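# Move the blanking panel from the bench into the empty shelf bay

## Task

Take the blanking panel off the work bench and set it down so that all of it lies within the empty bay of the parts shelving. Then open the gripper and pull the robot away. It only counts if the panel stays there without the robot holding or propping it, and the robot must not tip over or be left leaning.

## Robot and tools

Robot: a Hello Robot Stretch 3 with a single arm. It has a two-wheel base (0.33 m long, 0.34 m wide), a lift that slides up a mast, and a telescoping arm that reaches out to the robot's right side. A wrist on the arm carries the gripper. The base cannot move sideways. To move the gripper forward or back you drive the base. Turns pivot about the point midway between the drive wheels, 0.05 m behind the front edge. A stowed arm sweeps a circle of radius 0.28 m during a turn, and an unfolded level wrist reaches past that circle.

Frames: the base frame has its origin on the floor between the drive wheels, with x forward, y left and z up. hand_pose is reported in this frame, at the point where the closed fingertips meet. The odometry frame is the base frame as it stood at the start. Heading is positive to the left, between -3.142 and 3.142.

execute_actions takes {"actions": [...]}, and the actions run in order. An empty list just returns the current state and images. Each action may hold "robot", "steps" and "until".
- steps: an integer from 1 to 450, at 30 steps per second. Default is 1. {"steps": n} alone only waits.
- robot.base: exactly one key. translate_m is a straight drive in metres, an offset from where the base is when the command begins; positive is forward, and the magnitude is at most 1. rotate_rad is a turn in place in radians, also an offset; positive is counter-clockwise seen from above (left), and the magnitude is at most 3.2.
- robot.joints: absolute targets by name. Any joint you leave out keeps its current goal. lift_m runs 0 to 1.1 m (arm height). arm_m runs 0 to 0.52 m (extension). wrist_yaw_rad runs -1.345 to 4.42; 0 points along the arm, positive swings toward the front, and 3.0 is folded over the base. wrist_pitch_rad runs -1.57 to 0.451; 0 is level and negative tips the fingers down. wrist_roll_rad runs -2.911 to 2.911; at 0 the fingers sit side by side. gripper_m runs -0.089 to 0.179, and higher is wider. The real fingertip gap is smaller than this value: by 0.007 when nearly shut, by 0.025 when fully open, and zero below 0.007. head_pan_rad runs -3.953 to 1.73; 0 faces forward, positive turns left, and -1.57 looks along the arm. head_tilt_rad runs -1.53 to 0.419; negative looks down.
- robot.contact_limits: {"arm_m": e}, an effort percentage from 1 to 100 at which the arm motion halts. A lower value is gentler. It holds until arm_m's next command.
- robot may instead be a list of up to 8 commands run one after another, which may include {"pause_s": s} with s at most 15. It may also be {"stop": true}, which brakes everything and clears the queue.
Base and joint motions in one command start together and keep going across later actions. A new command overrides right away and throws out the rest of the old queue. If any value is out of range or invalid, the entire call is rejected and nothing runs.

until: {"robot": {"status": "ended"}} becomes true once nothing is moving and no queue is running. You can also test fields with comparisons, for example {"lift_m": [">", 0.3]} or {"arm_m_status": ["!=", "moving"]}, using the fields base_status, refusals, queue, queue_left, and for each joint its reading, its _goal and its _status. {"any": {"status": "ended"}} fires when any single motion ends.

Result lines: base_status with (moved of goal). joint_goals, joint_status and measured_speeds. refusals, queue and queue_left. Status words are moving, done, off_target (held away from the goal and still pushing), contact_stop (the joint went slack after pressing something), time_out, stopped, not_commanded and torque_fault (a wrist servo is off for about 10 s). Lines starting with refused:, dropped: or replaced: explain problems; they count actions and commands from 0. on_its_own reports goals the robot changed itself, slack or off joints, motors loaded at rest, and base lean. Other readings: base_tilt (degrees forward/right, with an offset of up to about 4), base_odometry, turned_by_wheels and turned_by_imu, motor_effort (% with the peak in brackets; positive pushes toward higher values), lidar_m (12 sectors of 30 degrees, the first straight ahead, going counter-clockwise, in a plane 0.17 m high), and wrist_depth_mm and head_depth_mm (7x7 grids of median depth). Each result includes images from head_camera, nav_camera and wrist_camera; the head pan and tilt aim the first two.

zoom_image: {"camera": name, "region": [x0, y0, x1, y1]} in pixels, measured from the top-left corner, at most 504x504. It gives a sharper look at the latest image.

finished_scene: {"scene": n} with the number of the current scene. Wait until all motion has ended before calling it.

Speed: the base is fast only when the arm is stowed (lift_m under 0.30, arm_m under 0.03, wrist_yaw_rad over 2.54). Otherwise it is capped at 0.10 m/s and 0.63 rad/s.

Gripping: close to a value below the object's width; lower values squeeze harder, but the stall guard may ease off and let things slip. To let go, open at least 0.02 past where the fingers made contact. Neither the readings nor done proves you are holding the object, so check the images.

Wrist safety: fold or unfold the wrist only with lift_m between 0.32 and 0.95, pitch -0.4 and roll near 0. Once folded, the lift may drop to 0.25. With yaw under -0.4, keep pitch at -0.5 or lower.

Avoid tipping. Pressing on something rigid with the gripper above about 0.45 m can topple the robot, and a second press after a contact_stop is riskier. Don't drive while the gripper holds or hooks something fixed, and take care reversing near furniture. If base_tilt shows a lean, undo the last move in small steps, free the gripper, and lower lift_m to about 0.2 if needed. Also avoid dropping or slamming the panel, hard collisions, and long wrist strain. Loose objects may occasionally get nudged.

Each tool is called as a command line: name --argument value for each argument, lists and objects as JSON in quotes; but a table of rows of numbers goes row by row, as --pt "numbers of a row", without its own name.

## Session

execute_actions --actions '[]'

Scene clock: 0.00 s.
robot.base_odometry: x=+0.000 y=+0.000 heading=+0.000 (m, m, rad; robot's odometry frame)
robot.turned_by_wheels: +0.000 (rad since the last result)
robot.turned_by_imu: +0.000 (rad since the last result)
robot.base_tilt: forward=-0.4 right=-0.5 (deg)
robot.lidar_m: 1.83 1.41 1.52 2.13 1.67 2.07 0.73 0.73 0.78 2.54 1.87 2.29
robot.head_depth_mm: 1890 2137 2133 2147 2154 2179 2115 / 1899 2055 2074 2069 2056 2077 2038 / 1885 1972 1977 1968 1976 1995 1979 / 1856 1897 1886 1888 1897 1902 1883 / 1785 1812 1826 1815 1816 1822 1825 / 1735 1733 1761 1743 1763 1753 1752 / 1664 1668 1683 1687 1688 1683 1686
robot.base_status: not_commanded
robot.joint_positions: lift_m=+0.473 arm_m=+0.003 wrist_yaw_rad=+2.924 wrist_pitch_rad=-0.388 wrist_roll_rad=+0.008 gripper_m=+0.037 head_pan_rad=-0.002 head_tilt_rad=+0.011
robot.joint_goals: lift_m=+0.473 arm_m=+0.003 wrist_yaw_rad=+2.924 wrist_pitch_rad=-0.388 wrist_roll_rad=+0.008 gripper_m=+0.037 head_pan_rad=-0.002 head_tilt_rad=+0.011
robot.joint_status: lift_m=not_commanded arm_m=not_commanded wrist_yaw_rad=not_commanded wrist_pitch_rad=not_commanded wrist_roll_rad=not_commanded gripper_m=not_commanded head_pan_rad=not_commanded head_tilt_rad=not_commanded
robot.measured_speeds: translate_m=+0.000 rotate_rad=+0.000 lift_m=+0.000 arm_m=+0.000 wrist_yaw_rad=+0.000 wrist_pitch_rad=+0.000 wrist_roll_rad=+0.000 head_pan_rad=+0.000 head_tilt_rad=+0.000
robot: refusals=0 queue=idle queue_left=0
robot.motor_effort: left_wheel=+0 right_wheel=-1 lift_m=+21 arm_m=+0 wrist_yaw_rad=+0 wrist_pitch_rad=+8 wrist_roll_rad=+0 gripper_m=-1 head_pan_rad=+0 head_tilt_rad=+2 (%)
robot.hand_pose: x=+0.0280 y=+0.0749 z=+0.4922 quat_wxyz=(+0.211, +0.707, +0.060, +0.672) (m; robot's base frame)
robot.wrist_depth_mm: - - - - - - - / - - - - - - - / - - - - - - - / - - - - - - - / 914 - 965 942 956 972 989 / 761 746 - 785 809 795 803 / 666 659 667 665 661 685 691
pictures: head_camera (sideways: a quarter turn clockwise sets it upright), nav_camera (sideways: a quarter turn counterclockwise sets it upright), wrist_camera
Images, in order (width x height): head_camera 896x504, nav_camera 672x504, wrist_camera 644x364.

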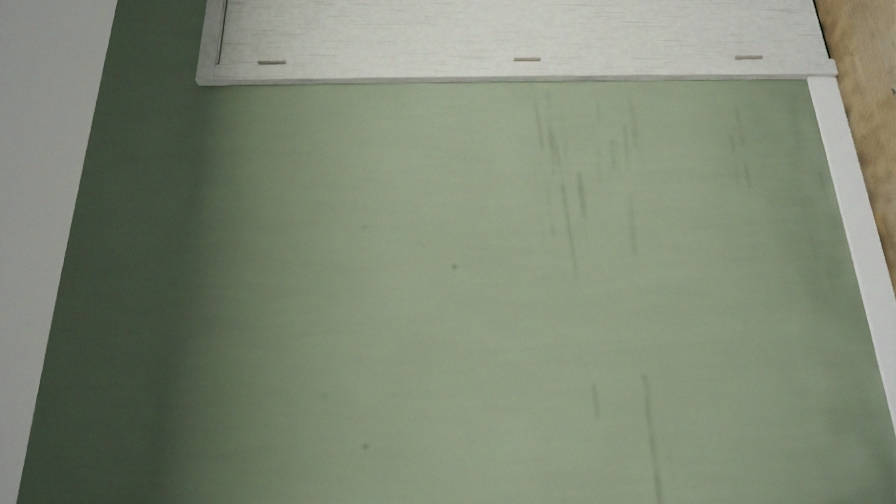

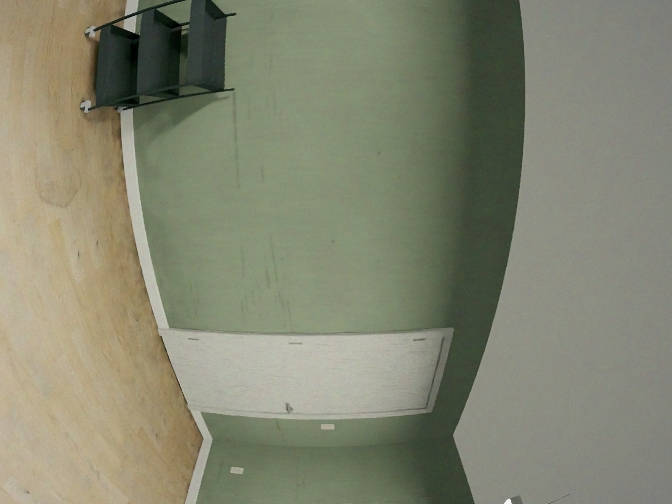

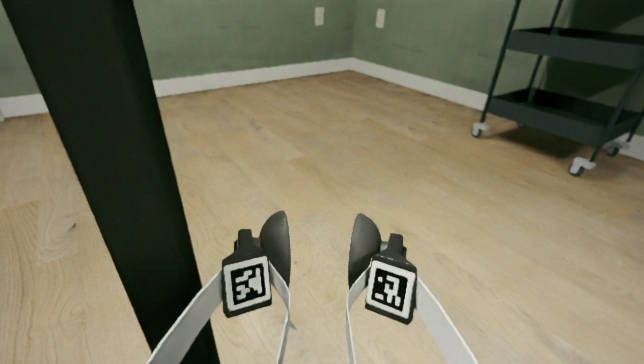

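execute_actions --actions '[{"robot": {"joints": {"head_pan_rad": -1.5, "head_tilt_rad": -0.3}}, "steps": 450, "until": {"robot": {"status": "ended"}}}]'

execute_actions --actions '[{"robot": {"joints": {"head_pan_rad": 1.73, "head_tilt_rad": -0.1}}, "steps": 450, "until": {"robot": {"status": "ended"}}}]'

Scene clock: 5.67 s.
robot.base_odometry: x=+0.000 y=+0.000 heading=+0.000 (m, m, rad; robot's odometry frame)
robot.turned_by_wheels: +0.000 (rad since the last result)
robot.turned_by_imu: +0.001 (rad since the last result)
robot.base_tilt: forward=-0.4 right=-0.5 (deg)
robot.lidar_m: 1.83 1.40 1.51 2.14 1.68 2.07 0.73 0.73 0.79 2.55 1.87 2.28
robot.head_depth_mm: 2641 2799 2958 3151 2576 1845 1406 / 2534 2707 2832 3012 2595 1871 1459 / 2454 2611 2745 2948 2600 1880 1468 / 2391 2549 2701 2425 2620 1880 1467 / 2324 2472 2604 2444 2641 1894 1488 / 2255 2393 2539 2614 2517 1906 1486 / 2202 2323 2451 2576 2667 1905 1494
robot.base_status: not_commanded
robot.joint_positions: lift_m=+0.473 arm_m=+0.003 wrist_yaw_rad=+2.924 wrist_pitch_rad=-0.388 wrist_roll_rad=+0.008 gripper_m=+0.037 head_pan_rad=-1.493 head_tilt_rad=-0.296
robot.joint_goals: lift_m=+0.473 arm_m=+0.003 wrist_yaw_rad=+2.924 wrist_pitch_rad=-0.388 wrist_roll_rad=+0.008 gripper_m=+0.037 head_pan_rad=-1.500 head_tilt_rad=-0.300
robot.joint_status: lift_m=not_commanded arm_m=not_commanded wrist_yaw_rad=not_commanded wrist_pitch_rad=not_commanded wrist_roll_rad=not_commanded gripper_m=not_commanded head_pan_rad=done head_tilt_rad=done
robot.measured_speeds: translate_m=+0.000 rotate_rad=+0.000 lift_m=+0.000 arm_m=+0.000 wrist_yaw_rad=+0.000 wrist_pitch_rad=+0.000 wrist_roll_rad=+0.000 head_pan_rad=+0.000 head_tilt_rad=+0.000
robot: refusals=0 queue=done queue_left=0
robot.motor_effort: left_wheel=+0(1) right_wheel=+0(0) lift_m=+21(21) arm_m=+0(0) wrist_yaw_rad=+0(0) wrist_pitch_rad=+8(8) wrist_roll_rad=+0(0) gripper_m=-1(1) head_pan_rad=-3(34) head_tilt_rad=-1(18) (%)
robot.hand_pose: x=+0.0280 y=+0.0749 z=+0.4922 quat_wxyz=(+0.211, +0.707, +0.060, +0.672) (m; robot's base frame)
robot.wrist_depth_mm: - - - - - - - / - - - - - - - / - - - - - - - / - - - - - - - / 933 - 984 946 962 951 968 / 778 759 - 772 800 797 798 / 660 651 657 658 679 670 679
pictures: head_camera (sideways: a quarter turn clockwise sets it upright), nav_camera (sideways: a quarter turn counterclockwise sets it upright), wrist_camera
Images, in order (width x height): head_camera 896x504, nav_camera 672x504, wrist_camera 644x364.

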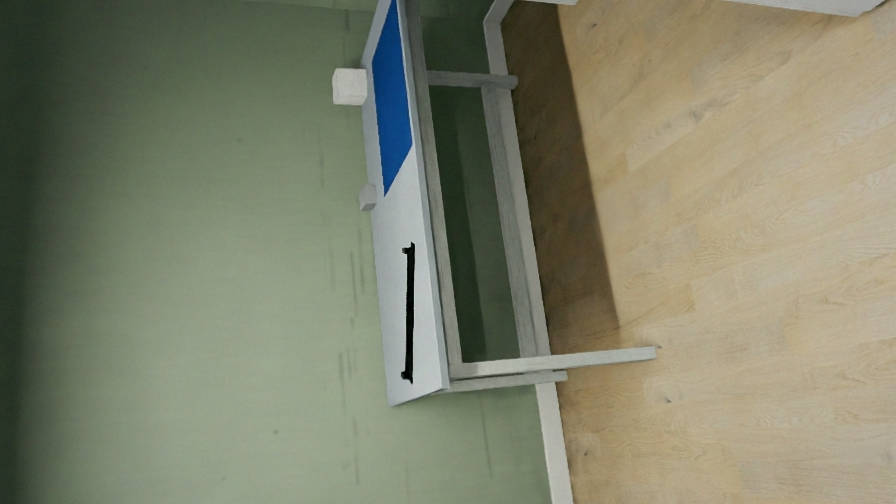

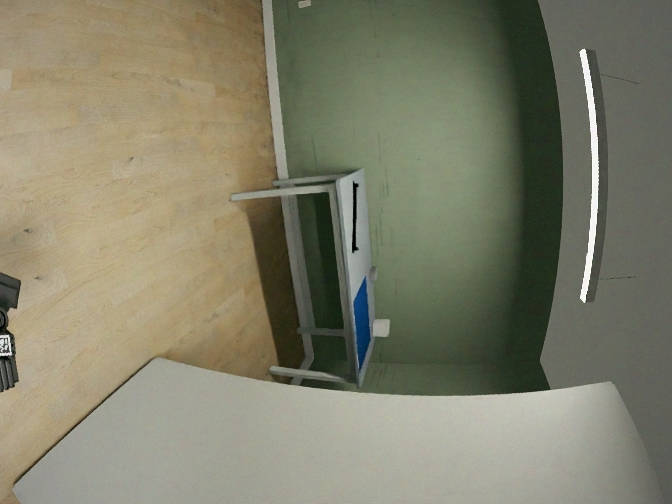

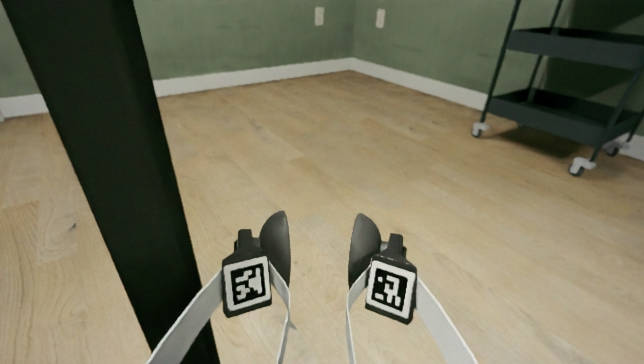

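Scene clock: 7.83 s.
robot.base_odometry: x=+0.000 y=+0.000 heading=+0.000 (m, m, rad; robot's odometry frame)
robot.turned_by_wheels: +0.000 (rad since the last result)
robot.turned_by_imu: +0.000 (rad since the last result)
robot.base_tilt: forward=-0.4 right=-0.5 (deg)
robot.lidar_m: 1.83 1.40 1.51 2.14 1.67 2.07 0.73 0.73 0.78 2.55 1.87 2.29
robot.head_depth_mm: - 2186 2248 2296 2381 2399 1773 / - 2132 2192 2274 2322 2366 1770 / - 2095 2139 2192 2271 2306 1781 / - 2039 2108 2150 2212 2232 1802 / - 1999 2059 2102 2162 2200 1798 / - 1965 1998 2060 2123 2158 1802 / - - - - - - -
robot.base_status: not_commanded
robot.joint_positions: lift_m=+0.473 arm_m=+0.003 wrist_yaw_rad=+2.924 wrist_pitch_rad=-0.388 wrist_roll_rad=+0.008 gripper_m=+0.037 head_pan_rad=+1.721 head_tilt_rad=-0.112
robot.joint_goals: lift_m=+0.473 arm_m=+0.003 wrist_yaw_rad=+2.924 wrist_pitch_rad=-0.388 wrist_roll_rad=+0.008 gripper_m=+0.037 head_pan_rad=+1.730 head_tilt_rad=-0.100
robot.joint_status: lift_m=not_commanded arm_m=not_commanded wrist_yaw_rad=not_commanded wrist_pitch_rad=not_commanded wrist_roll_rad=not_commanded gripper_m=not_commanded head_pan_rad=done head_tilt_rad=done
robot.measured_speeds: translate_m=+0.000 rotate_rad=+0.000 lift_m=+0.000 arm_m=+0.000 wrist_yaw_rad=+0.000 wrist_pitch_rad=+0.000 wrist_roll_rad=+0.000 head_pan_rad=+0.000 head_tilt_rad=+0.000
robot: refusals=0 queue=done queue_left=0
robot.motor_effort: left_wheel=+1(0) right_wheel=-1(1) lift_m=+21(21) arm_m=+0(0) wrist_yaw_rad=+0(0) wrist_pitch_rad=+8(8) wrist_roll_rad=+0(0) gripper_m=-1(1) head_pan_rad=+3(32) head_tilt_rad=+5(17) (%)
robot.hand_pose: x=+0.0280 y=+0.0749 z=+0.4922 quat_wxyz=(+0.211, +0.707, +0.060, +0.672) (m; robot's base frame)
robot.wrist_depth_mm: - - - - - - - / - - - - - - - / - - - - - - - / - - - - - - - / 925 - 975 933 954 972 988 / 763 757 - 782 811 796 800 / 656 654 660 667 665 680 690
pictures: head_camera (sideways: a quarter turn clockwise sets it upright), nav_camera (sideways: a quarter turn counterclockwise sets it upright), wrist_camera
Images, in order (width x height): head_camera 896x504, nav_camera 672x504, wrist_camera 644x364.

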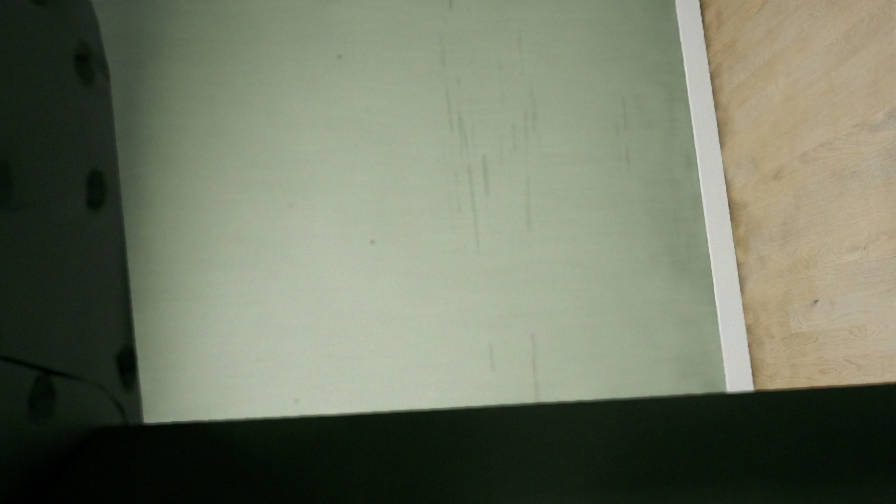

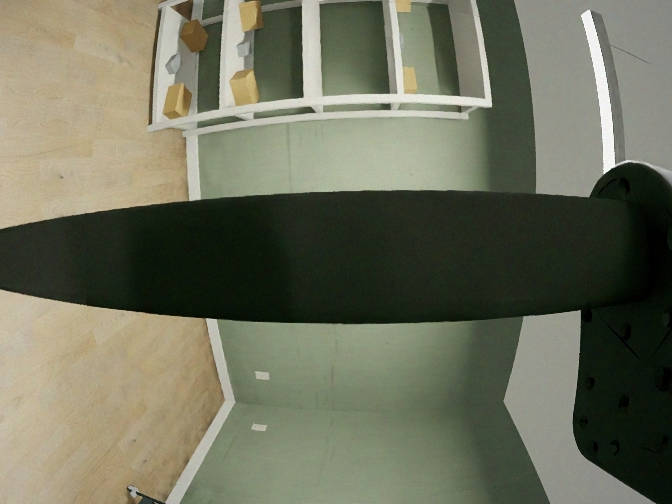

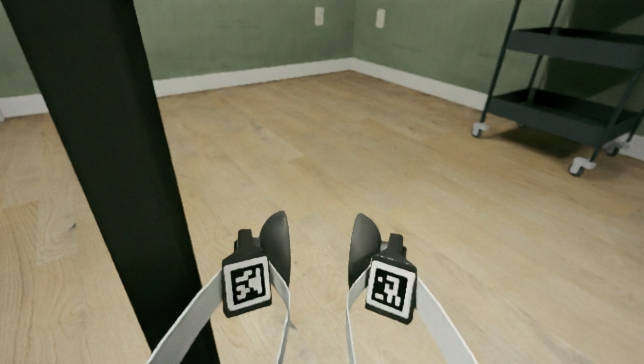

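execute_actions --actions '[{"robot": {"base": {"rotate_rad": -1.411}, "joints": {"lift_m": 0.29, "head_pan_rad": -1.57, "head_tilt_rad": -0.75}}, "steps": 300, "until": {"robot": {"status": "ended"}}}, {"robot": {"base": {"translate_m": 1.0}}, "steps": 300, "until": {"robot": {"translate_m": [">", 0.8]}}}, {"robot": {"base": {"translate_m": 0.87}}, "steps": 2}, {"steps": 300, "until": {"robot": {"translate_m": [">", 0.35]}}}, {"robot": {"joints": {"lift_m": 0.95}}, "steps": 300, "until": {"robot": {"lift_m": [">", 0.36]}}}]'

Scene clock: 62.53 s.
robot.base_odometry: x=+0.221 y=-1.370 heading=-1.411 (m, m, rad; robot's odometry frame)
robot.turned_by_wheels: -1.411 (rad since the last result)
robot.turned_by_imu: -1.407 (rad since the last result)
robot.base_tilt: forward=+0.1 right=+0.0 (deg)
robot.lidar_m: 1.17 0.54 1.54 2.09 2.12 2.32 2.97 0.78 0.62 0.99 1.35 1.35
robot.head_depth_mm: 854 908 977 1044 1133 1214 1123 / 1078 1175 1275 1411 1453 1301 1126 / 1394 1587 1798 1802 1535 1305 1135 / 1419 1628 1875 1871 1546 1316 1139 / 1388 1592 1833 1885 1561 1317 1145 / 1362 1559 1797 1899 1559 1330 1147 / 1341 1518 1743 1915 1575 1327 1152
robot.base_status: moving (translate_m +0.5810 of +0.8700)
robot.joint_positions: lift_m=+0.361 arm_m=+0.003 wrist_yaw_rad=+2.924 wrist_pitch_rad=-0.388 wrist_roll_rad=+0.008 gripper_m=+0.037 head_pan_rad=-1.563 head_tilt_rad=-0.741
robot.joint_goals: lift_m=+0.950 arm_m=+0.003 wrist_yaw_rad=+2.924 wrist_pitch_rad=-0.388 wrist_roll_rad=+0.008 gripper_m=+0.037 head_pan_rad=-1.570 head_tilt_rad=-0.750
robot.joint_status: lift_m=moving arm_m=not_commanded wrist_yaw_rad=not_commanded wrist_pitch_rad=not_commanded wrist_roll_rad=not_commanded gripper_m=not_commanded head_pan_rad=done head_tilt_rad=done
robot.measured_speeds: translate_m=+0.131 rotate_rad=+0.000 lift_m=+0.110 arm_m=+0.000 wrist_yaw_rad=+0.000 wrist_pitch_rad=+0.000 wrist_roll_rad=+0.000 head_pan_rad=+0.000 head_tilt_rad=+0.000
robot: refusals=0 queue=running queue_left=0
robot.motor_effort: left_wheel=-2(8) right_wheel=-2(7) lift_m=+30(30) arm_m=-1(1) wrist_yaw_rad=+0(0) wrist_pitch_rad=+8(8) wrist_roll_rad=+0(0) gripper_m=-1(0) head_pan_rad=-3(30) head_tilt_rad=-3(26) (%)
robot.hand_pose: x=+0.0280 y=+0.0749 z=+0.3809 quat_wxyz=(+0.211, +0.707, +0.060, +0.672) (m; robot's base frame)
robot.wrist_depth_mm: - - - - - - - / - - - - - - - / - - - - - - 462 / 941 - 955 978 971 - 512 / 746 - 794 770 782 781 735 / 627 613 - 638 657 626 638 / 536 534 541 545 539 551 567
pictures: head_camera (sideways: a quarter turn clockwise sets it upright), nav_camera (sideways: a quarter turn counterclockwise sets it upright), wrist_camera
Images, in order (width x height): head_camera 896x504, nav_camera 672x504, wrist_camera 644x364.

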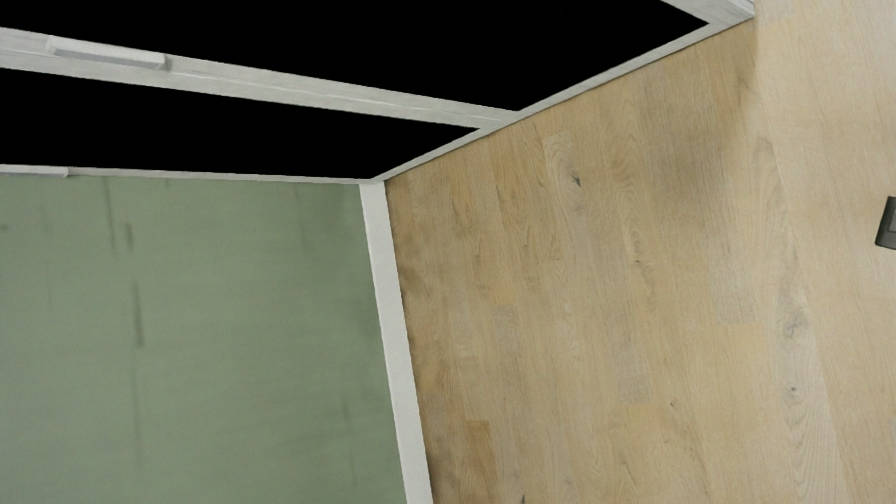

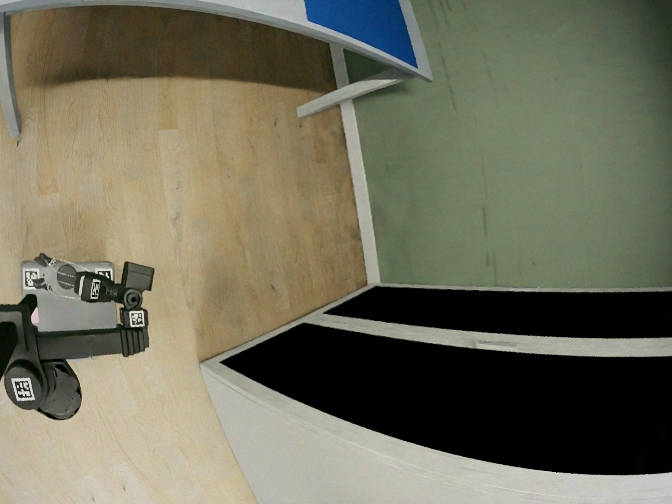

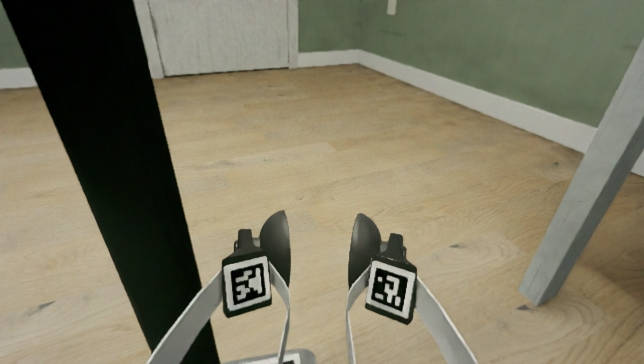

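execute_actions --actions '[{"steps": 300, "until": {"robot": {"base_status": ["!=", "moving"], "lift_m": [">", 0.68]}}}]'

Scene clock: 67.60 s.
robot.base_odometry: x=+0.267 y=-1.655 heading=-1.411 (m, m, rad; robot's odometry frame)
robot.turned_by_wheels: +0.000 (rad since the last result)
robot.turned_by_imu: +0.003 (rad since the last result)
robot.base_tilt: forward=-0.4 right=-0.5 (deg)
robot.lidar_m: 0.90 0.90 0.32 2.16 2.17 2.57 3.26 0.82 0.88 1.57 1.20 1.03
robot.head_depth_mm: 1365 1473 1579 1676 - - 1121 / 1410 1618 1883 1838 1605 - 1128 / 1393 1584 1840 1848 1615 - - / 1354 1551 1806 1877 1646 - 1160 / 1342 1521 1761 1889 1587 1261 1144 / 1318 1493 1726 1881 1564 1326 1146 / 1289 1450 1620 1764 1573 1330 1159
robot.base_status: done (translate_m +0.8700 of +0.8700)
robot.joint_positions: lift_m=+0.919 arm_m=+0.003 wrist_yaw_rad=+2.924 wrist_pitch_rad=-0.388 wrist_roll_rad=+0.008 gripper_m=+0.037 head_pan_rad=-1.563 head_tilt_rad=-0.741
robot.joint_goals: lift_m=+0.950 arm_m=+0.003 wrist_yaw_rad=+2.924 wrist_pitch_rad=-0.388 wrist_roll_rad=+0.008 gripper_m=+0.037 head_pan_rad=-1.570 head_tilt_rad=-0.750
robot.joint_status: lift_m=moving arm_m=not_commanded wrist_yaw_rad=not_commanded wrist_pitch_rad=not_commanded wrist_roll_rad=not_commanded gripper_m=not_commanded head_pan_rad=done head_tilt_rad=done
robot.measured_speeds: translate_m=+0.000 rotate_rad=+0.000 lift_m=+0.110 arm_m=+0.000 wrist_yaw_rad=+0.000 wrist_pitch_rad=+0.000 wrist_roll_rad=+0.000 head_pan_rad=+0.000 head_tilt_rad=+0.000
robot: refusals=0 queue=running queue_left=0
robot.motor_effort: left_wheel=+1(3) right_wheel=-1(2) lift_m=+32(29) arm_m=+0(0) wrist_yaw_rad=+0(0) wrist_pitch_rad=+8(8) wrist_roll_rad=+0(0) gripper_m=-1(1) head_pan_rad=-3(3) head_tilt_rad=-4(3) (%)
robot.hand_pose: x=+0.0280 y=+0.0749 z=+0.9383 quat_wxyz=(+0.211, +0.707, +0.060, +0.672) (m; robot's base frame)
robot.wrist_depth_mm: - - - - - - 862 / - - - - - - 878 / - - - - - - 904 / - - - - - 590 597 / - - - - 464 468 465 / - - - - 383 382 383 / - - - - 613 327 331
pictures: head_camera (sideways: a quarter turn clockwise sets it upright), nav_camera (sideways: a quarter turn counterclockwise sets it upright), wrist_camera
Images, in order (width x height): head_camera 896x504, nav_camera 672x504, wrist_camera 644x364.

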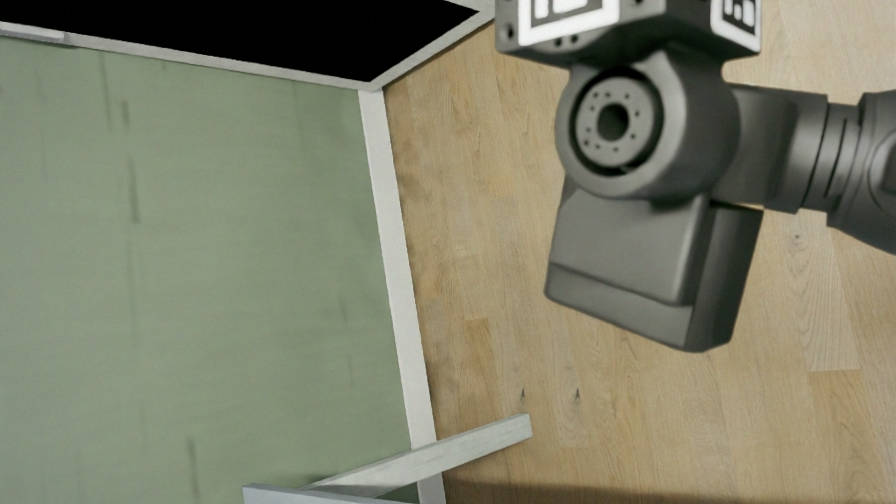

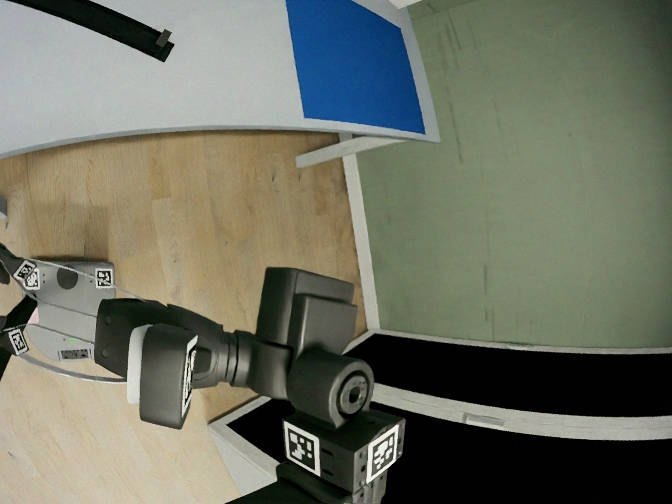

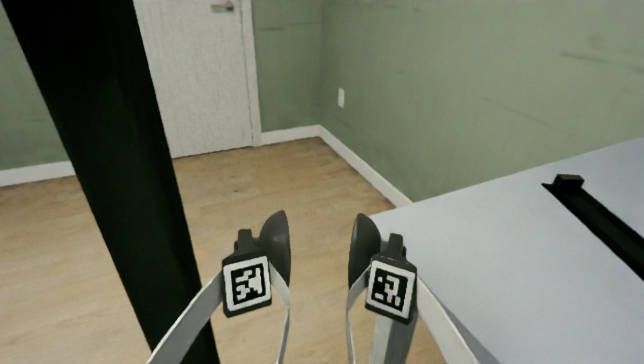

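execute_actions --actions '[{"robot": {"base": {"rotate_rad": 1.754}, "joints": {"wrist_yaw_rad": 0.0, "gripper_m": 0.10}}, "steps": 300, "until": {"robot": {"wrist_yaw_rad": ["<", 0.3]}}}, {"robot": {"joints": {"wrist_pitch_rad": -1.57, "wrist_roll_rad": -1.18, "arm_m": 0.40, "head_tilt_rad": -0.7}}, "steps": 300, "until": {"robot": {"status": "ended"}}}]'

Scene clock: 78.80 s.
robot.base_odometry: x=+0.267 y=-1.655 heading=+0.343 (m, m, rad; robot's odometry frame)
robot.turned_by_wheels: +1.754 (rad since the last result)
robot.turned_by_imu: +1.769 (rad since the last result)
robot.base_tilt: forward=-0.4 right=-0.5 (deg)
robot.lidar_m: 2.17 2.24 2.56 1.67 0.89 1.00 1.57 1.20 0.95 0.90 0.32 0.33
robot.head_depth_mm: 849 - 955 775 633 534 1096 / 840 - 983 779 635 537 1079 / 851 - - 758 636 541 1085 / 852 968 980 792 645 543 1087 / 850 967 1035 796 647 545 1091 / 848 962 1044 803 653 548 655 / 848 963 1109 1216 656 550 505
robot.base_status: done (rotate_rad +1.7539 of +1.7540)
robot.joint_positions: lift_m=+0.949 arm_m=+0.400 wrist_yaw_rad=+0.000 wrist_pitch_rad=-1.561 wrist_roll_rad=-1.175 gripper_m=+0.100 head_pan_rad=-1.563 head_tilt_rad=-0.704
robot.joint_goals: lift_m=+0.950 arm_m=+0.400 wrist_yaw_rad=+0.000 wrist_pitch_rad=-1.570 wrist_roll_rad=-1.180 gripper_m=+0.100 head_pan_rad=-1.570 head_tilt_rad=-0.700
robot.joint_status: lift_m=done arm_m=done wrist_yaw_rad=done wrist_pitch_rad=done wrist_roll_rad=done gripper_m=done head_pan_rad=done head_tilt_rad=done
robot.measured_speeds: translate_m=+0.000 rotate_rad=+0.000 lift_m=+0.000 arm_m=+0.000 wrist_yaw_rad=+0.000 wrist_pitch_rad=+0.000 wrist_roll_rad=+0.000 head_pan_rad=+0.000 head_tilt_rad=+0.000
robot: refusals=0 queue=done queue_left=0
robot.motor_effort: left_wheel=-1(6) right_wheel=+1(4) lift_m=+29(30) arm_m=+4(9) wrist_yaw_rad=+0(5) wrist_pitch_rad=-4(11) wrist_roll_rad=-2(3) gripper_m=+0(79) head_pan_rad=-3(3) head_tilt_rad=+2(6) (%)
robot.hand_pose: x=-0.0214 y=-0.5231 z=+0.8316 quat_wxyz=(+0.697, +0.690, -0.139, -0.139) (m; robot's base frame)
robot.wrist_depth_mm: 211 211 210 213 214 216 216 / 216 215 215 218 218 221 221 / 221 222 221 224 225 226 228 / 227 229 227 230 232 233 234 / 234 235 232 236 237 238 240 / 239 240 241 245 244 246 247 / 247 248 246 250 251 254 253
pictures: head_camera (sideways: a quarter turn clockwise sets it upright), nav_camera (sideways: a quarter turn counterclockwise sets it upright), wrist_camera
Images, in order (width x height): head_camera 896x504, nav_camera 672x504, wrist_camera 644x364.

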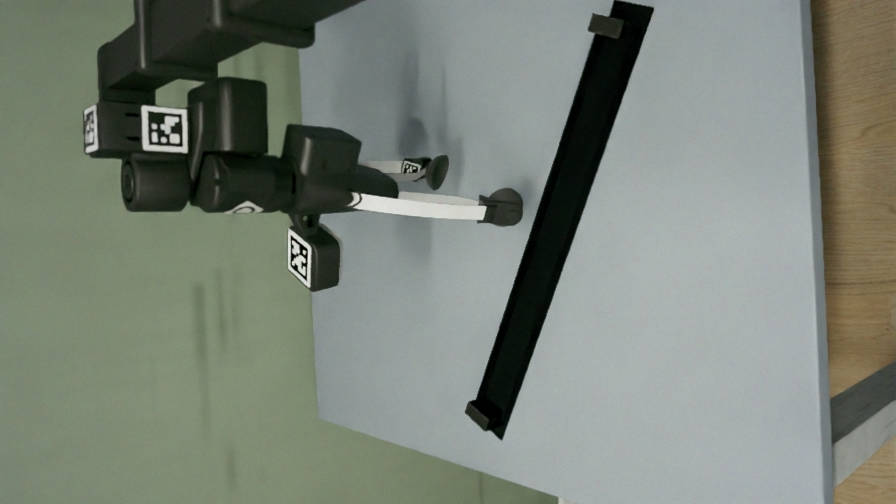

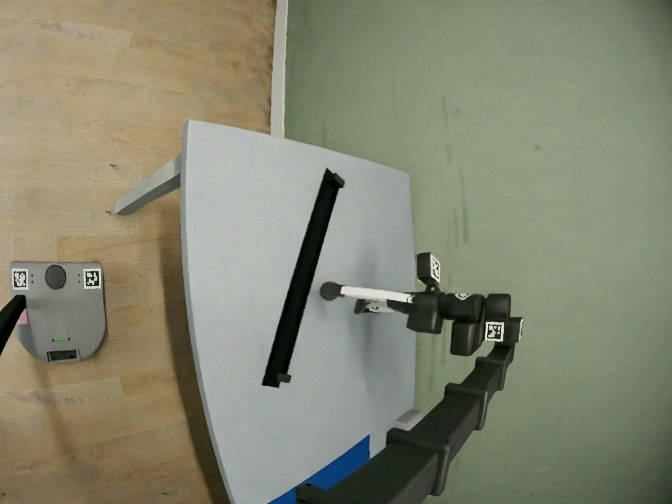

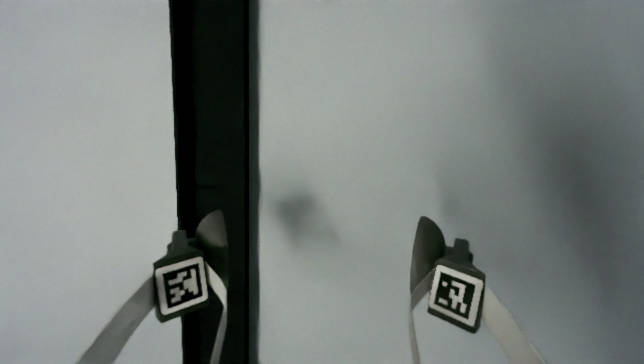

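execute_actions --actions '[{"robot": [{"base": {"translate_m": 0.048}, "joints": {"arm_m": 0.338, "gripper_m": 0.09}}, {"joints": {"lift_m": 0.908}}], "steps": 300, "until": {"robot": {"status": "ended"}}}]'

Scene clock: 104.70 s.
robot.base_odometry: x=+0.312 y=-1.639 heading=+0.343 (m, m, rad; robot's odometry frame)
robot.turned_by_wheels: +0.000 (rad since the last result)
robot.turned_by_imu: +0.002 (rad since the last result)
robot.base_tilt: forward=-0.4 right=-0.6 (deg)
robot.lidar_m: 2.12 2.19 2.53 3.24 0.89 1.00 1.62 1.25 0.95 0.90 0.29 1.38
robot.head_depth_mm: 851 938 - 751 630 534 1073 / 853 931 - 777 632 537 1081 / 851 933 - - 624 541 1084 / 850 962 1026 768 644 542 1090 / 850 959 1031 798 648 546 766 / 849 965 1065 804 651 549 503 / 847 959 1106 1303 1497 552 504
robot.base_status: done (translate_m +0.0480 of +0.0480)
robot.joint_positions: lift_m=+0.909 arm_m=+0.338 wrist_yaw_rad=+0.000 wrist_pitch_rad=-1.561 wrist_roll_rad=-1.175 gripper_m=+0.090 head_pan_rad=-1.563 head_tilt_rad=-0.704
robot.joint_goals: lift_m=+0.908 arm_m=+0.338 wrist_yaw_rad=+0.000 wrist_pitch_rad=-1.570 wrist_roll_rad=-1.180 gripper_m=+0.090 head_pan_rad=-1.570 head_tilt_rad=-0.700
robot.joint_status: lift_m=done arm_m=done wrist_yaw_rad=done wrist_pitch_rad=done wrist_roll_rad=done gripper_m=done head_pan_rad=done head_tilt_rad=done
robot.measured_speeds: translate_m=+0.000 rotate_rad=+0.000 lift_m=+0.000 arm_m=+0.000 wrist_yaw_rad=+0.000 wrist_pitch_rad=+0.000 wrist_roll_rad=+0.000 head_pan_rad=+0.000 head_tilt_rad=+0.000
robot: refusals=0 queue=done queue_left=0
robot.motor_effort: left_wheel=-1(2) right_wheel=+0(5) lift_m=+11(30) arm_m=-4(2) wrist_yaw_rad=-1(0) wrist_pitch_rad=-4(4) wrist_roll_rad=-2(2) gripper_m=-1(47) head_pan_rad=-3(3) head_tilt_rad=+2(2) (%)
robot.hand_pose: x=-0.0214 y=-0.4619 z=+0.7909 quat_wxyz=(+0.697, +0.690, -0.139, -0.138) (m; robot's base frame)
robot.wrist_depth_mm: 173 173 173 173 175 176 177 / 177 177 179 177 179 180 181 / 182 182 183 181 185 186 187 / 186 187 188 186 190 190 190 / 191 192 192 192 193 196 197 / 197 197 199 197 200 201 203 / 202 204 205 203 207 209 208
pictures: head_camera (sideways: a quarter turn clockwise sets it upright), nav_camera (sideways: a quarter turn counterclockwise sets it upright), wrist_camera
Images, in order (width x height): head_camera 896x504, nav_camera 672x504, wrist_camera 644x364.

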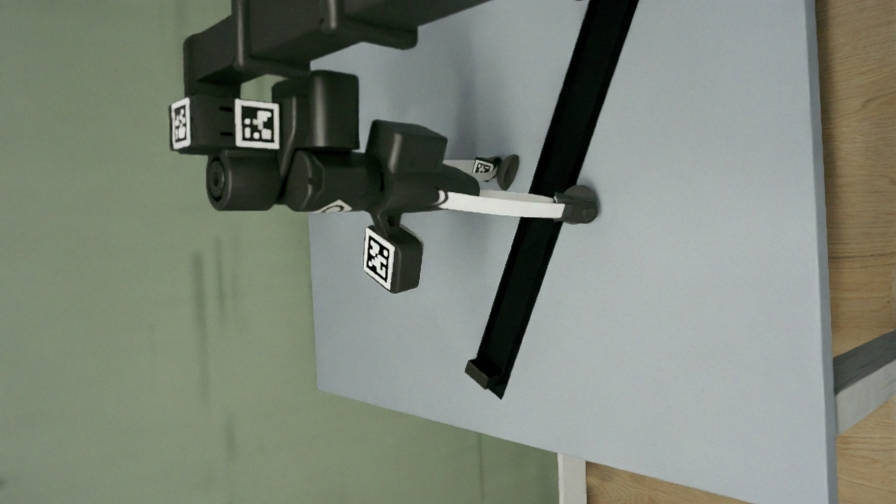

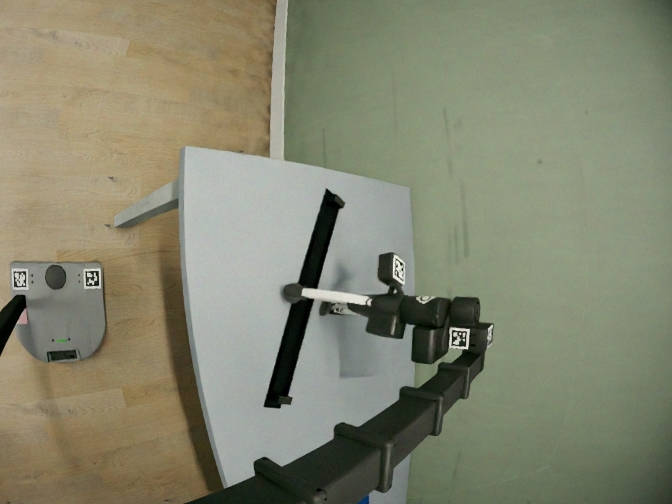

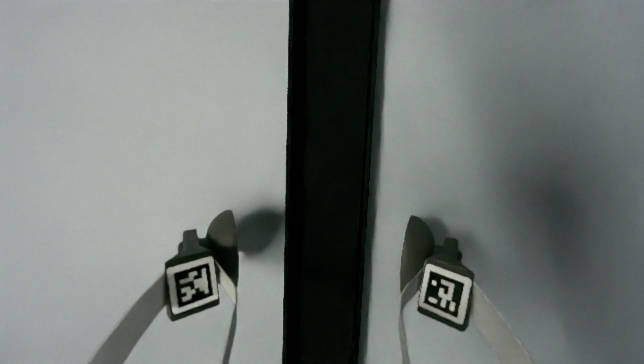

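execute_actions --actions '[{"robot": [{"joints": {"lift_m": 0.900}}, {"joints": {"gripper_m": 0.01}}], "steps": 300, "until": {"robot": {"status": "ended"}}}, {"robot": [{"joints": {"lift_m": 0.925}}, {"joints": {"gripper_m": -0.005}}], "steps": 300, "until": {"robot": {"status": "ended"}}}]'

Scene clock: 111.33 s.
robot.base_odometry: x=+0.312 y=-1.639 heading=+0.343 (m, m, rad; robot's odometry frame)
robot.turned_by_wheels: +0.000 (rad since the last result)
robot.turned_by_imu: +0.001 (rad since the last result)
robot.base_tilt: forward=-0.5 right=-0.5 (deg)
robot.lidar_m: 2.12 2.19 2.54 3.24 0.90 1.00 1.62 1.25 0.95 0.90 0.29 1.38
robot.head_depth_mm: 854 932 959 774 602 534 1077 / 853 931 - 775 612 537 1077 / 852 929 - - 624 541 1082 / 849 965 1042 789 645 543 1094 / 849 966 1033 796 650 546 766 / 849 959 1060 802 652 549 503 / 845 963 1106 1309 1497 552 505
robot.base_status: done (translate_m +0.0480 of +0.0480)
robot.joint_positions: lift_m=+0.924 arm_m=+0.338 wrist_yaw_rad=-0.001 wrist_pitch_rad=-1.570 wrist_roll_rad=-1.175 gripper_m=-0.004 head_pan_rad=-1.563 head_tilt_rad=-0.704
robot.joint_goals: lift_m=+0.925 arm_m=+0.338 wrist_yaw_rad=+0.000 wrist_pitch_rad=-1.570 wrist_roll_rad=-1.180 gripper_m=-0.005 head_pan_rad=-1.570 head_tilt_rad=-0.700
robot.joint_status: lift_m=done arm_m=done wrist_yaw_rad=done wrist_pitch_rad=done wrist_roll_rad=done gripper_m=done head_pan_rad=done head_tilt_rad=done
robot.measured_speeds: translate_m=+0.000 rotate_rad=+0.000 lift_m=+0.000 arm_m=+0.000 wrist_yaw_rad=+0.000 wrist_pitch_rad=+0.000 wrist_roll_rad=+0.000 head_pan_rad=+0.000 head_tilt_rad=+0.000
robot: refusals=0 queue=done queue_left=0
robot.motor_effort: left_wheel=+0(1) right_wheel=+1(2) lift_m=+30(32) arm_m=-3(4) wrist_yaw_rad=+1(1) wrist_pitch_rad=+0(8) wrist_roll_rad=-2(2) gripper_m=-27(94) head_pan_rad=-3(3) head_tilt_rad=+2(2) (%)
robot.hand_pose: x=-0.0214 y=-0.4595 z=+0.8068 quat_wxyz=(+0.693, +0.693, -0.139, -0.139) (m; robot's base frame)
robot.wrist_depth_mm: 188 188 189 166 190 189 191 / 193 193 194 170 194 195 196 / 200 198 199 174 200 199 201 / 204 203 204 179 205 205 205 / 209 210 208 185 211 212 213 / 216 216 216 192 217 218 217 / 223 223 223 197 224 224 226
pictures: head_camera (sideways: a quarter turn clockwise sets it upright), nav_camera (sideways: a quarter turn counterclockwise sets it upright), wrist_camera
Images, in order (width x height): head_camera 896x504, nav_camera 672x504, wrist_camera 644x364.

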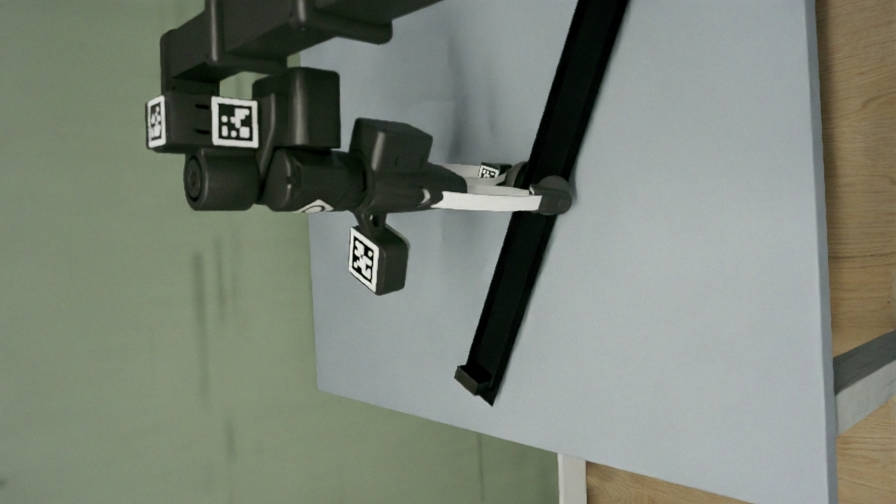

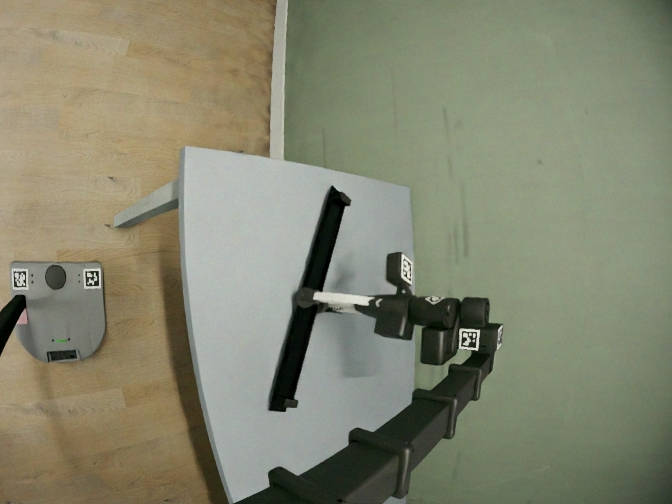

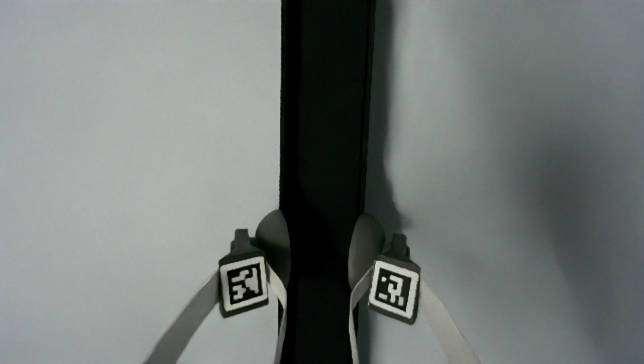

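execute_actions --actions '[{"robot": [{"joints": {"lift_m": 0.96}}, {"base": {"translate_m": -0.10}, "joints": {"arm_m": 0.027, "wrist_yaw_rad": 2.6, "wrist_roll_rad": 1.03, "head_tilt_rad": -1.2}}, {"base": {"rotate_rad": 1.57}}], "steps": 400, "until": {"robot": {"status": "ended"}}}, {"robot": {"base": {"translate_m": 0.75}}, "steps": 300, "until": {"robot": {"translate_m": [">", 0.15]}}}, {"robot": {"joints": {"lift_m": 0.31}}, "steps": 300, "until": {"robot": {"status": "ended"}}}]'

Scene clock: 173.33 s.
robot.base_odometry: x=-0.034 y=-0.966 heading=+1.913 (m, m, rad; robot's odometry frame)
robot.turned_by_wheels: +1.570 (rad since the last result)
robot.turned_by_imu: +1.591 (rad since the last result)
robot.base_tilt: forward=-0.4 right=-0.6 (deg)
robot.lidar_m: 2.50 0.51 0.36 0.34 1.55 1.56 1.64 1.02 2.30 2.19 2.10 2.96
robot.head_depth_mm: 1733 1575 1440 1336 1245 1172 - / 1747 1587 1458 1343 1272 - - / 1760 1596 1462 1353 1280 - - / 1778 1613 1473 1365 1269 1179 1096 / 1780 1622 1479 1371 1274 1186 1113 / 1809 1639 1491 1377 1282 1194 1113 / 1829 1649 1499 1387 1285 1198 1119
robot.base_status: done (translate_m +0.7500 of +0.7500)
robot.joint_positions: lift_m=+0.311 arm_m=+0.027 wrist_yaw_rad=+2.598 wrist_pitch_rad=-1.570 wrist_roll_rad=+1.024 gripper_m=-0.004 head_pan_rad=-1.563 head_tilt_rad=-1.185
robot.joint_goals: lift_m=+0.310 arm_m=+0.027 wrist_yaw_rad=+2.600 wrist_pitch_rad=-1.570 wrist_roll_rad=+1.030 gripper_m=-0.005 head_pan_rad=-1.570 head_tilt_rad=-1.200
robot.joint_status: lift_m=done arm_m=done wrist_yaw_rad=done wrist_pitch_rad=done wrist_roll_rad=done gripper_m=done head_pan_rad=done head_tilt_rad=done
robot.measured_speeds: translate_m=+0.000 rotate_rad=+0.000 lift_m=+0.000 arm_m=+0.000 wrist_yaw_rad=+0.000 wrist_pitch_rad=+0.000 wrist_roll_rad=+0.000 head_pan_rad=+0.000 head_tilt_rad=+0.000
robot: refusals=0 queue=done queue_left=0
robot.motor_effort: left_wheel=-2(6) right_wheel=+1(4) lift_m=+12(31) arm_m=-4(0) wrist_yaw_rad=+2(2) wrist_pitch_rad=+0(0) wrist_roll_rad=+2(2) gripper_m=-15(19) head_pan_rad=-2(3) head_tilt_rad=-5(26) (%)
robot.hand_pose: x=-0.0336 y=-0.1931 z=+0.1930 quat_wxyz=(+0.707, +0.707, +0.001, +0.001) (m; robot's base frame)
robot.wrist_depth_mm: 335 334 332 166 328 328 327 / 342 341 342 171 338 336 334 / - - - 174 347 345 341 / - - - 179 355 352 353 / - - - 186 361 363 362 / - - - 191 375 376 370 / - - - 197 391 387 382
pictures: head_camera (sideways: a quarter turn clockwise sets it upright), nav_camera (sideways: a quarter turn counterclockwise sets it upright), wrist_camera
Images, in order (width x height): head_camera 896x504, nav_camera 672x504, wrist_camera 644x364.

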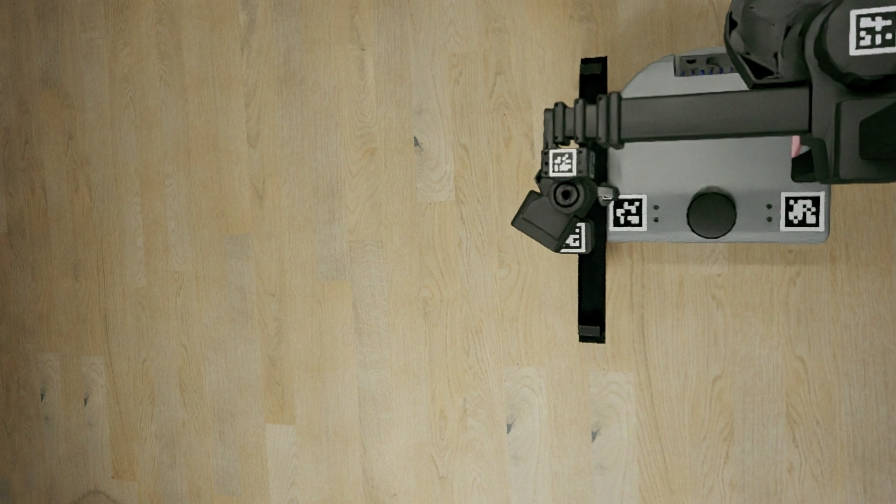

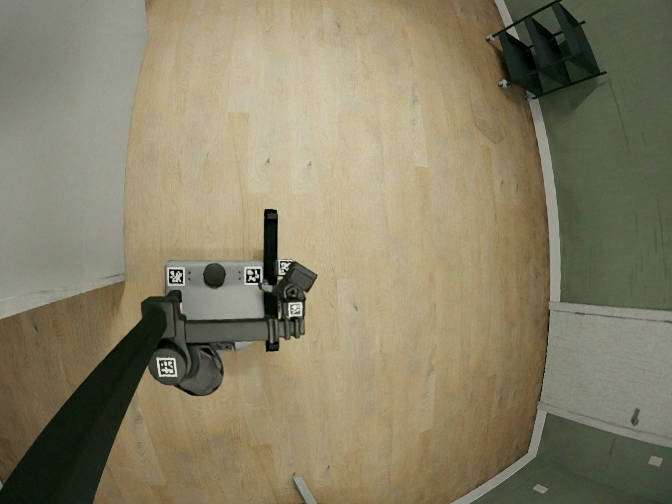

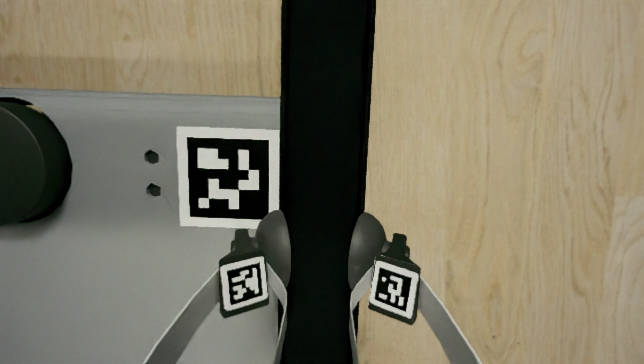

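execute_actions --actions '[]'

Scene clock: 183.93 s.
robot.base_odometry: x=-0.034 y=-0.966 heading=+1.913 (m, m, rad; robot's odometry frame)
robot.turned_by_wheels: +0.000 (rad since the last result)
robot.turned_by_imu: +0.001 (rad since the last result)
robot.base_tilt: forward=-0.4 right=-0.5 (deg)
robot.lidar_m: 2.50 0.51 0.36 0.34 1.55 1.56 1.64 1.01 2.29 2.20 2.10 2.96
robot.head_depth_mm: 1740 1580 1448 1333 1239 1172 - / 1747 1582 1455 1343 1269 - - / 1756 1601 1456 1352 1282 - - / 1766 1613 1473 1359 1261 1179 1094 / 1797 1620 1482 1368 1274 1183 1109 / 1816 1639 1498 1383 1278 1193 1112 / 1816 1649 1504 1388 1289 1197 1120
robot.base_status: done (translate_m +0.7500 of +0.7500)
robot.joint_positions: lift_m=+0.311 arm_m=+0.027 wrist_yaw_rad=+2.598 wrist_pitch_rad=-1.570 wrist_roll_rad=+1.024 gripper_m=-0.004 head_pan_rad=-1.563 head_tilt_rad=-1.185
robot.joint_goals: lift_m=+0.310 arm_m=+0.027 wrist_yaw_rad=+2.600 wrist_pitch_rad=-1.570 wrist_roll_rad=+1.030 gripper_m=-0.005 head_pan_rad=-1.570 head_tilt_rad=-1.200
robot.joint_status: lift_m=done arm_m=done wrist_yaw_rad=done wrist_pitch_rad=done wrist_roll_rad=done gripper_m=done head_pan_rad=done head_tilt_rad=done
robot.measured_speeds: translate_m=+0.000 rotate_rad=+0.000 lift_m=+0.000 arm_m=+0.000 wrist_yaw_rad=+0.000 wrist_pitch_rad=+0.000 wrist_roll_rad=+0.000 head_pan_rad=+0.000 head_tilt_rad=+0.000
robot: refusals=0 queue=done queue_left=0
robot.motor_effort: left_wheel=-1(1) right_wheel=+1(0) lift_m=+12(12) arm_m=-4(3) wrist_yaw_rad=+2(2) wrist_pitch_rad=+0(0) wrist_roll_rad=+2(2) gripper_m=-15(15) head_pan_rad=-3(3) head_tilt_rad=-5(5) (%)
robot.hand_pose: x=-0.0336 y=-0.1931 z=+0.1930 quat_wxyz=(+0.707, +0.707, +0.001, +0.001) (m; robot's base frame)
robot.wrist_depth_mm: 336 333 331 167 328 329 326 / 342 340 341 171 338 332 334 / - - - 175 349 343 342 / - - - 179 357 354 350 / - - - 186 364 363 363 / - - - 192 375 371 373 / - - - 197 388 386 381
pictures: head_camera (sideways: a quarter turn clockwise sets it upright), nav_camera (sideways: a quarter turn counterclockwise sets it upright), wrist_camera
Images, in order (width x height): head_camera 896x504, nav_camera 672x504, wrist_camera 644x364.

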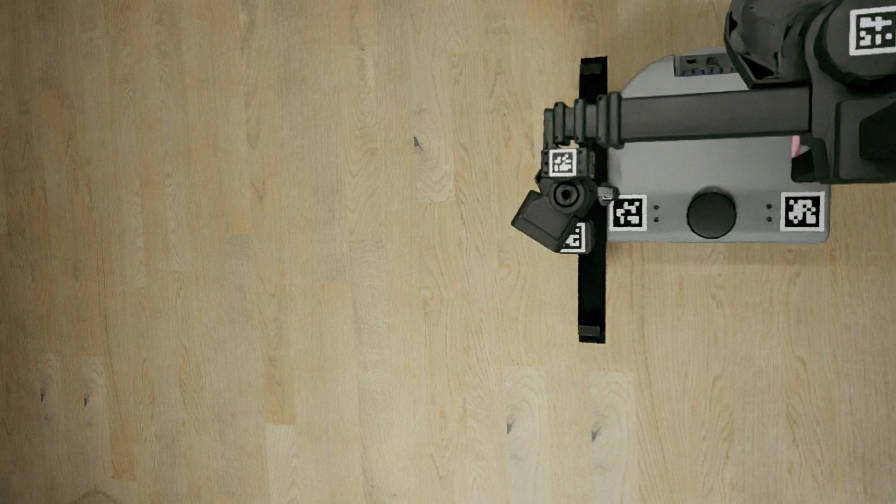

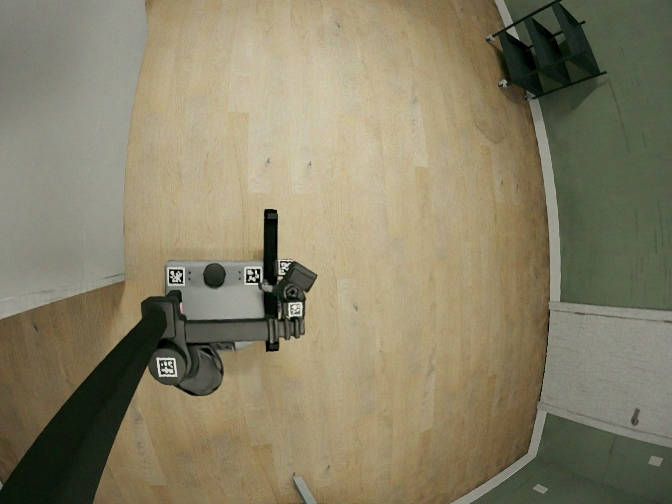

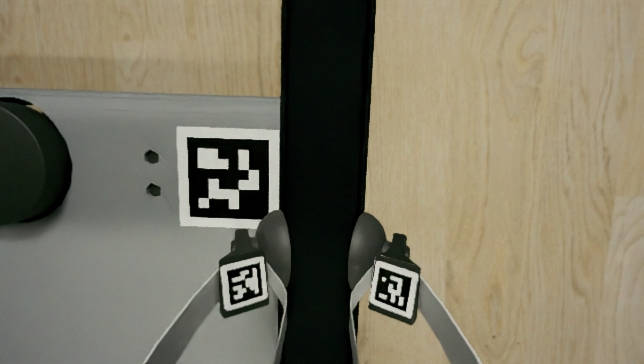

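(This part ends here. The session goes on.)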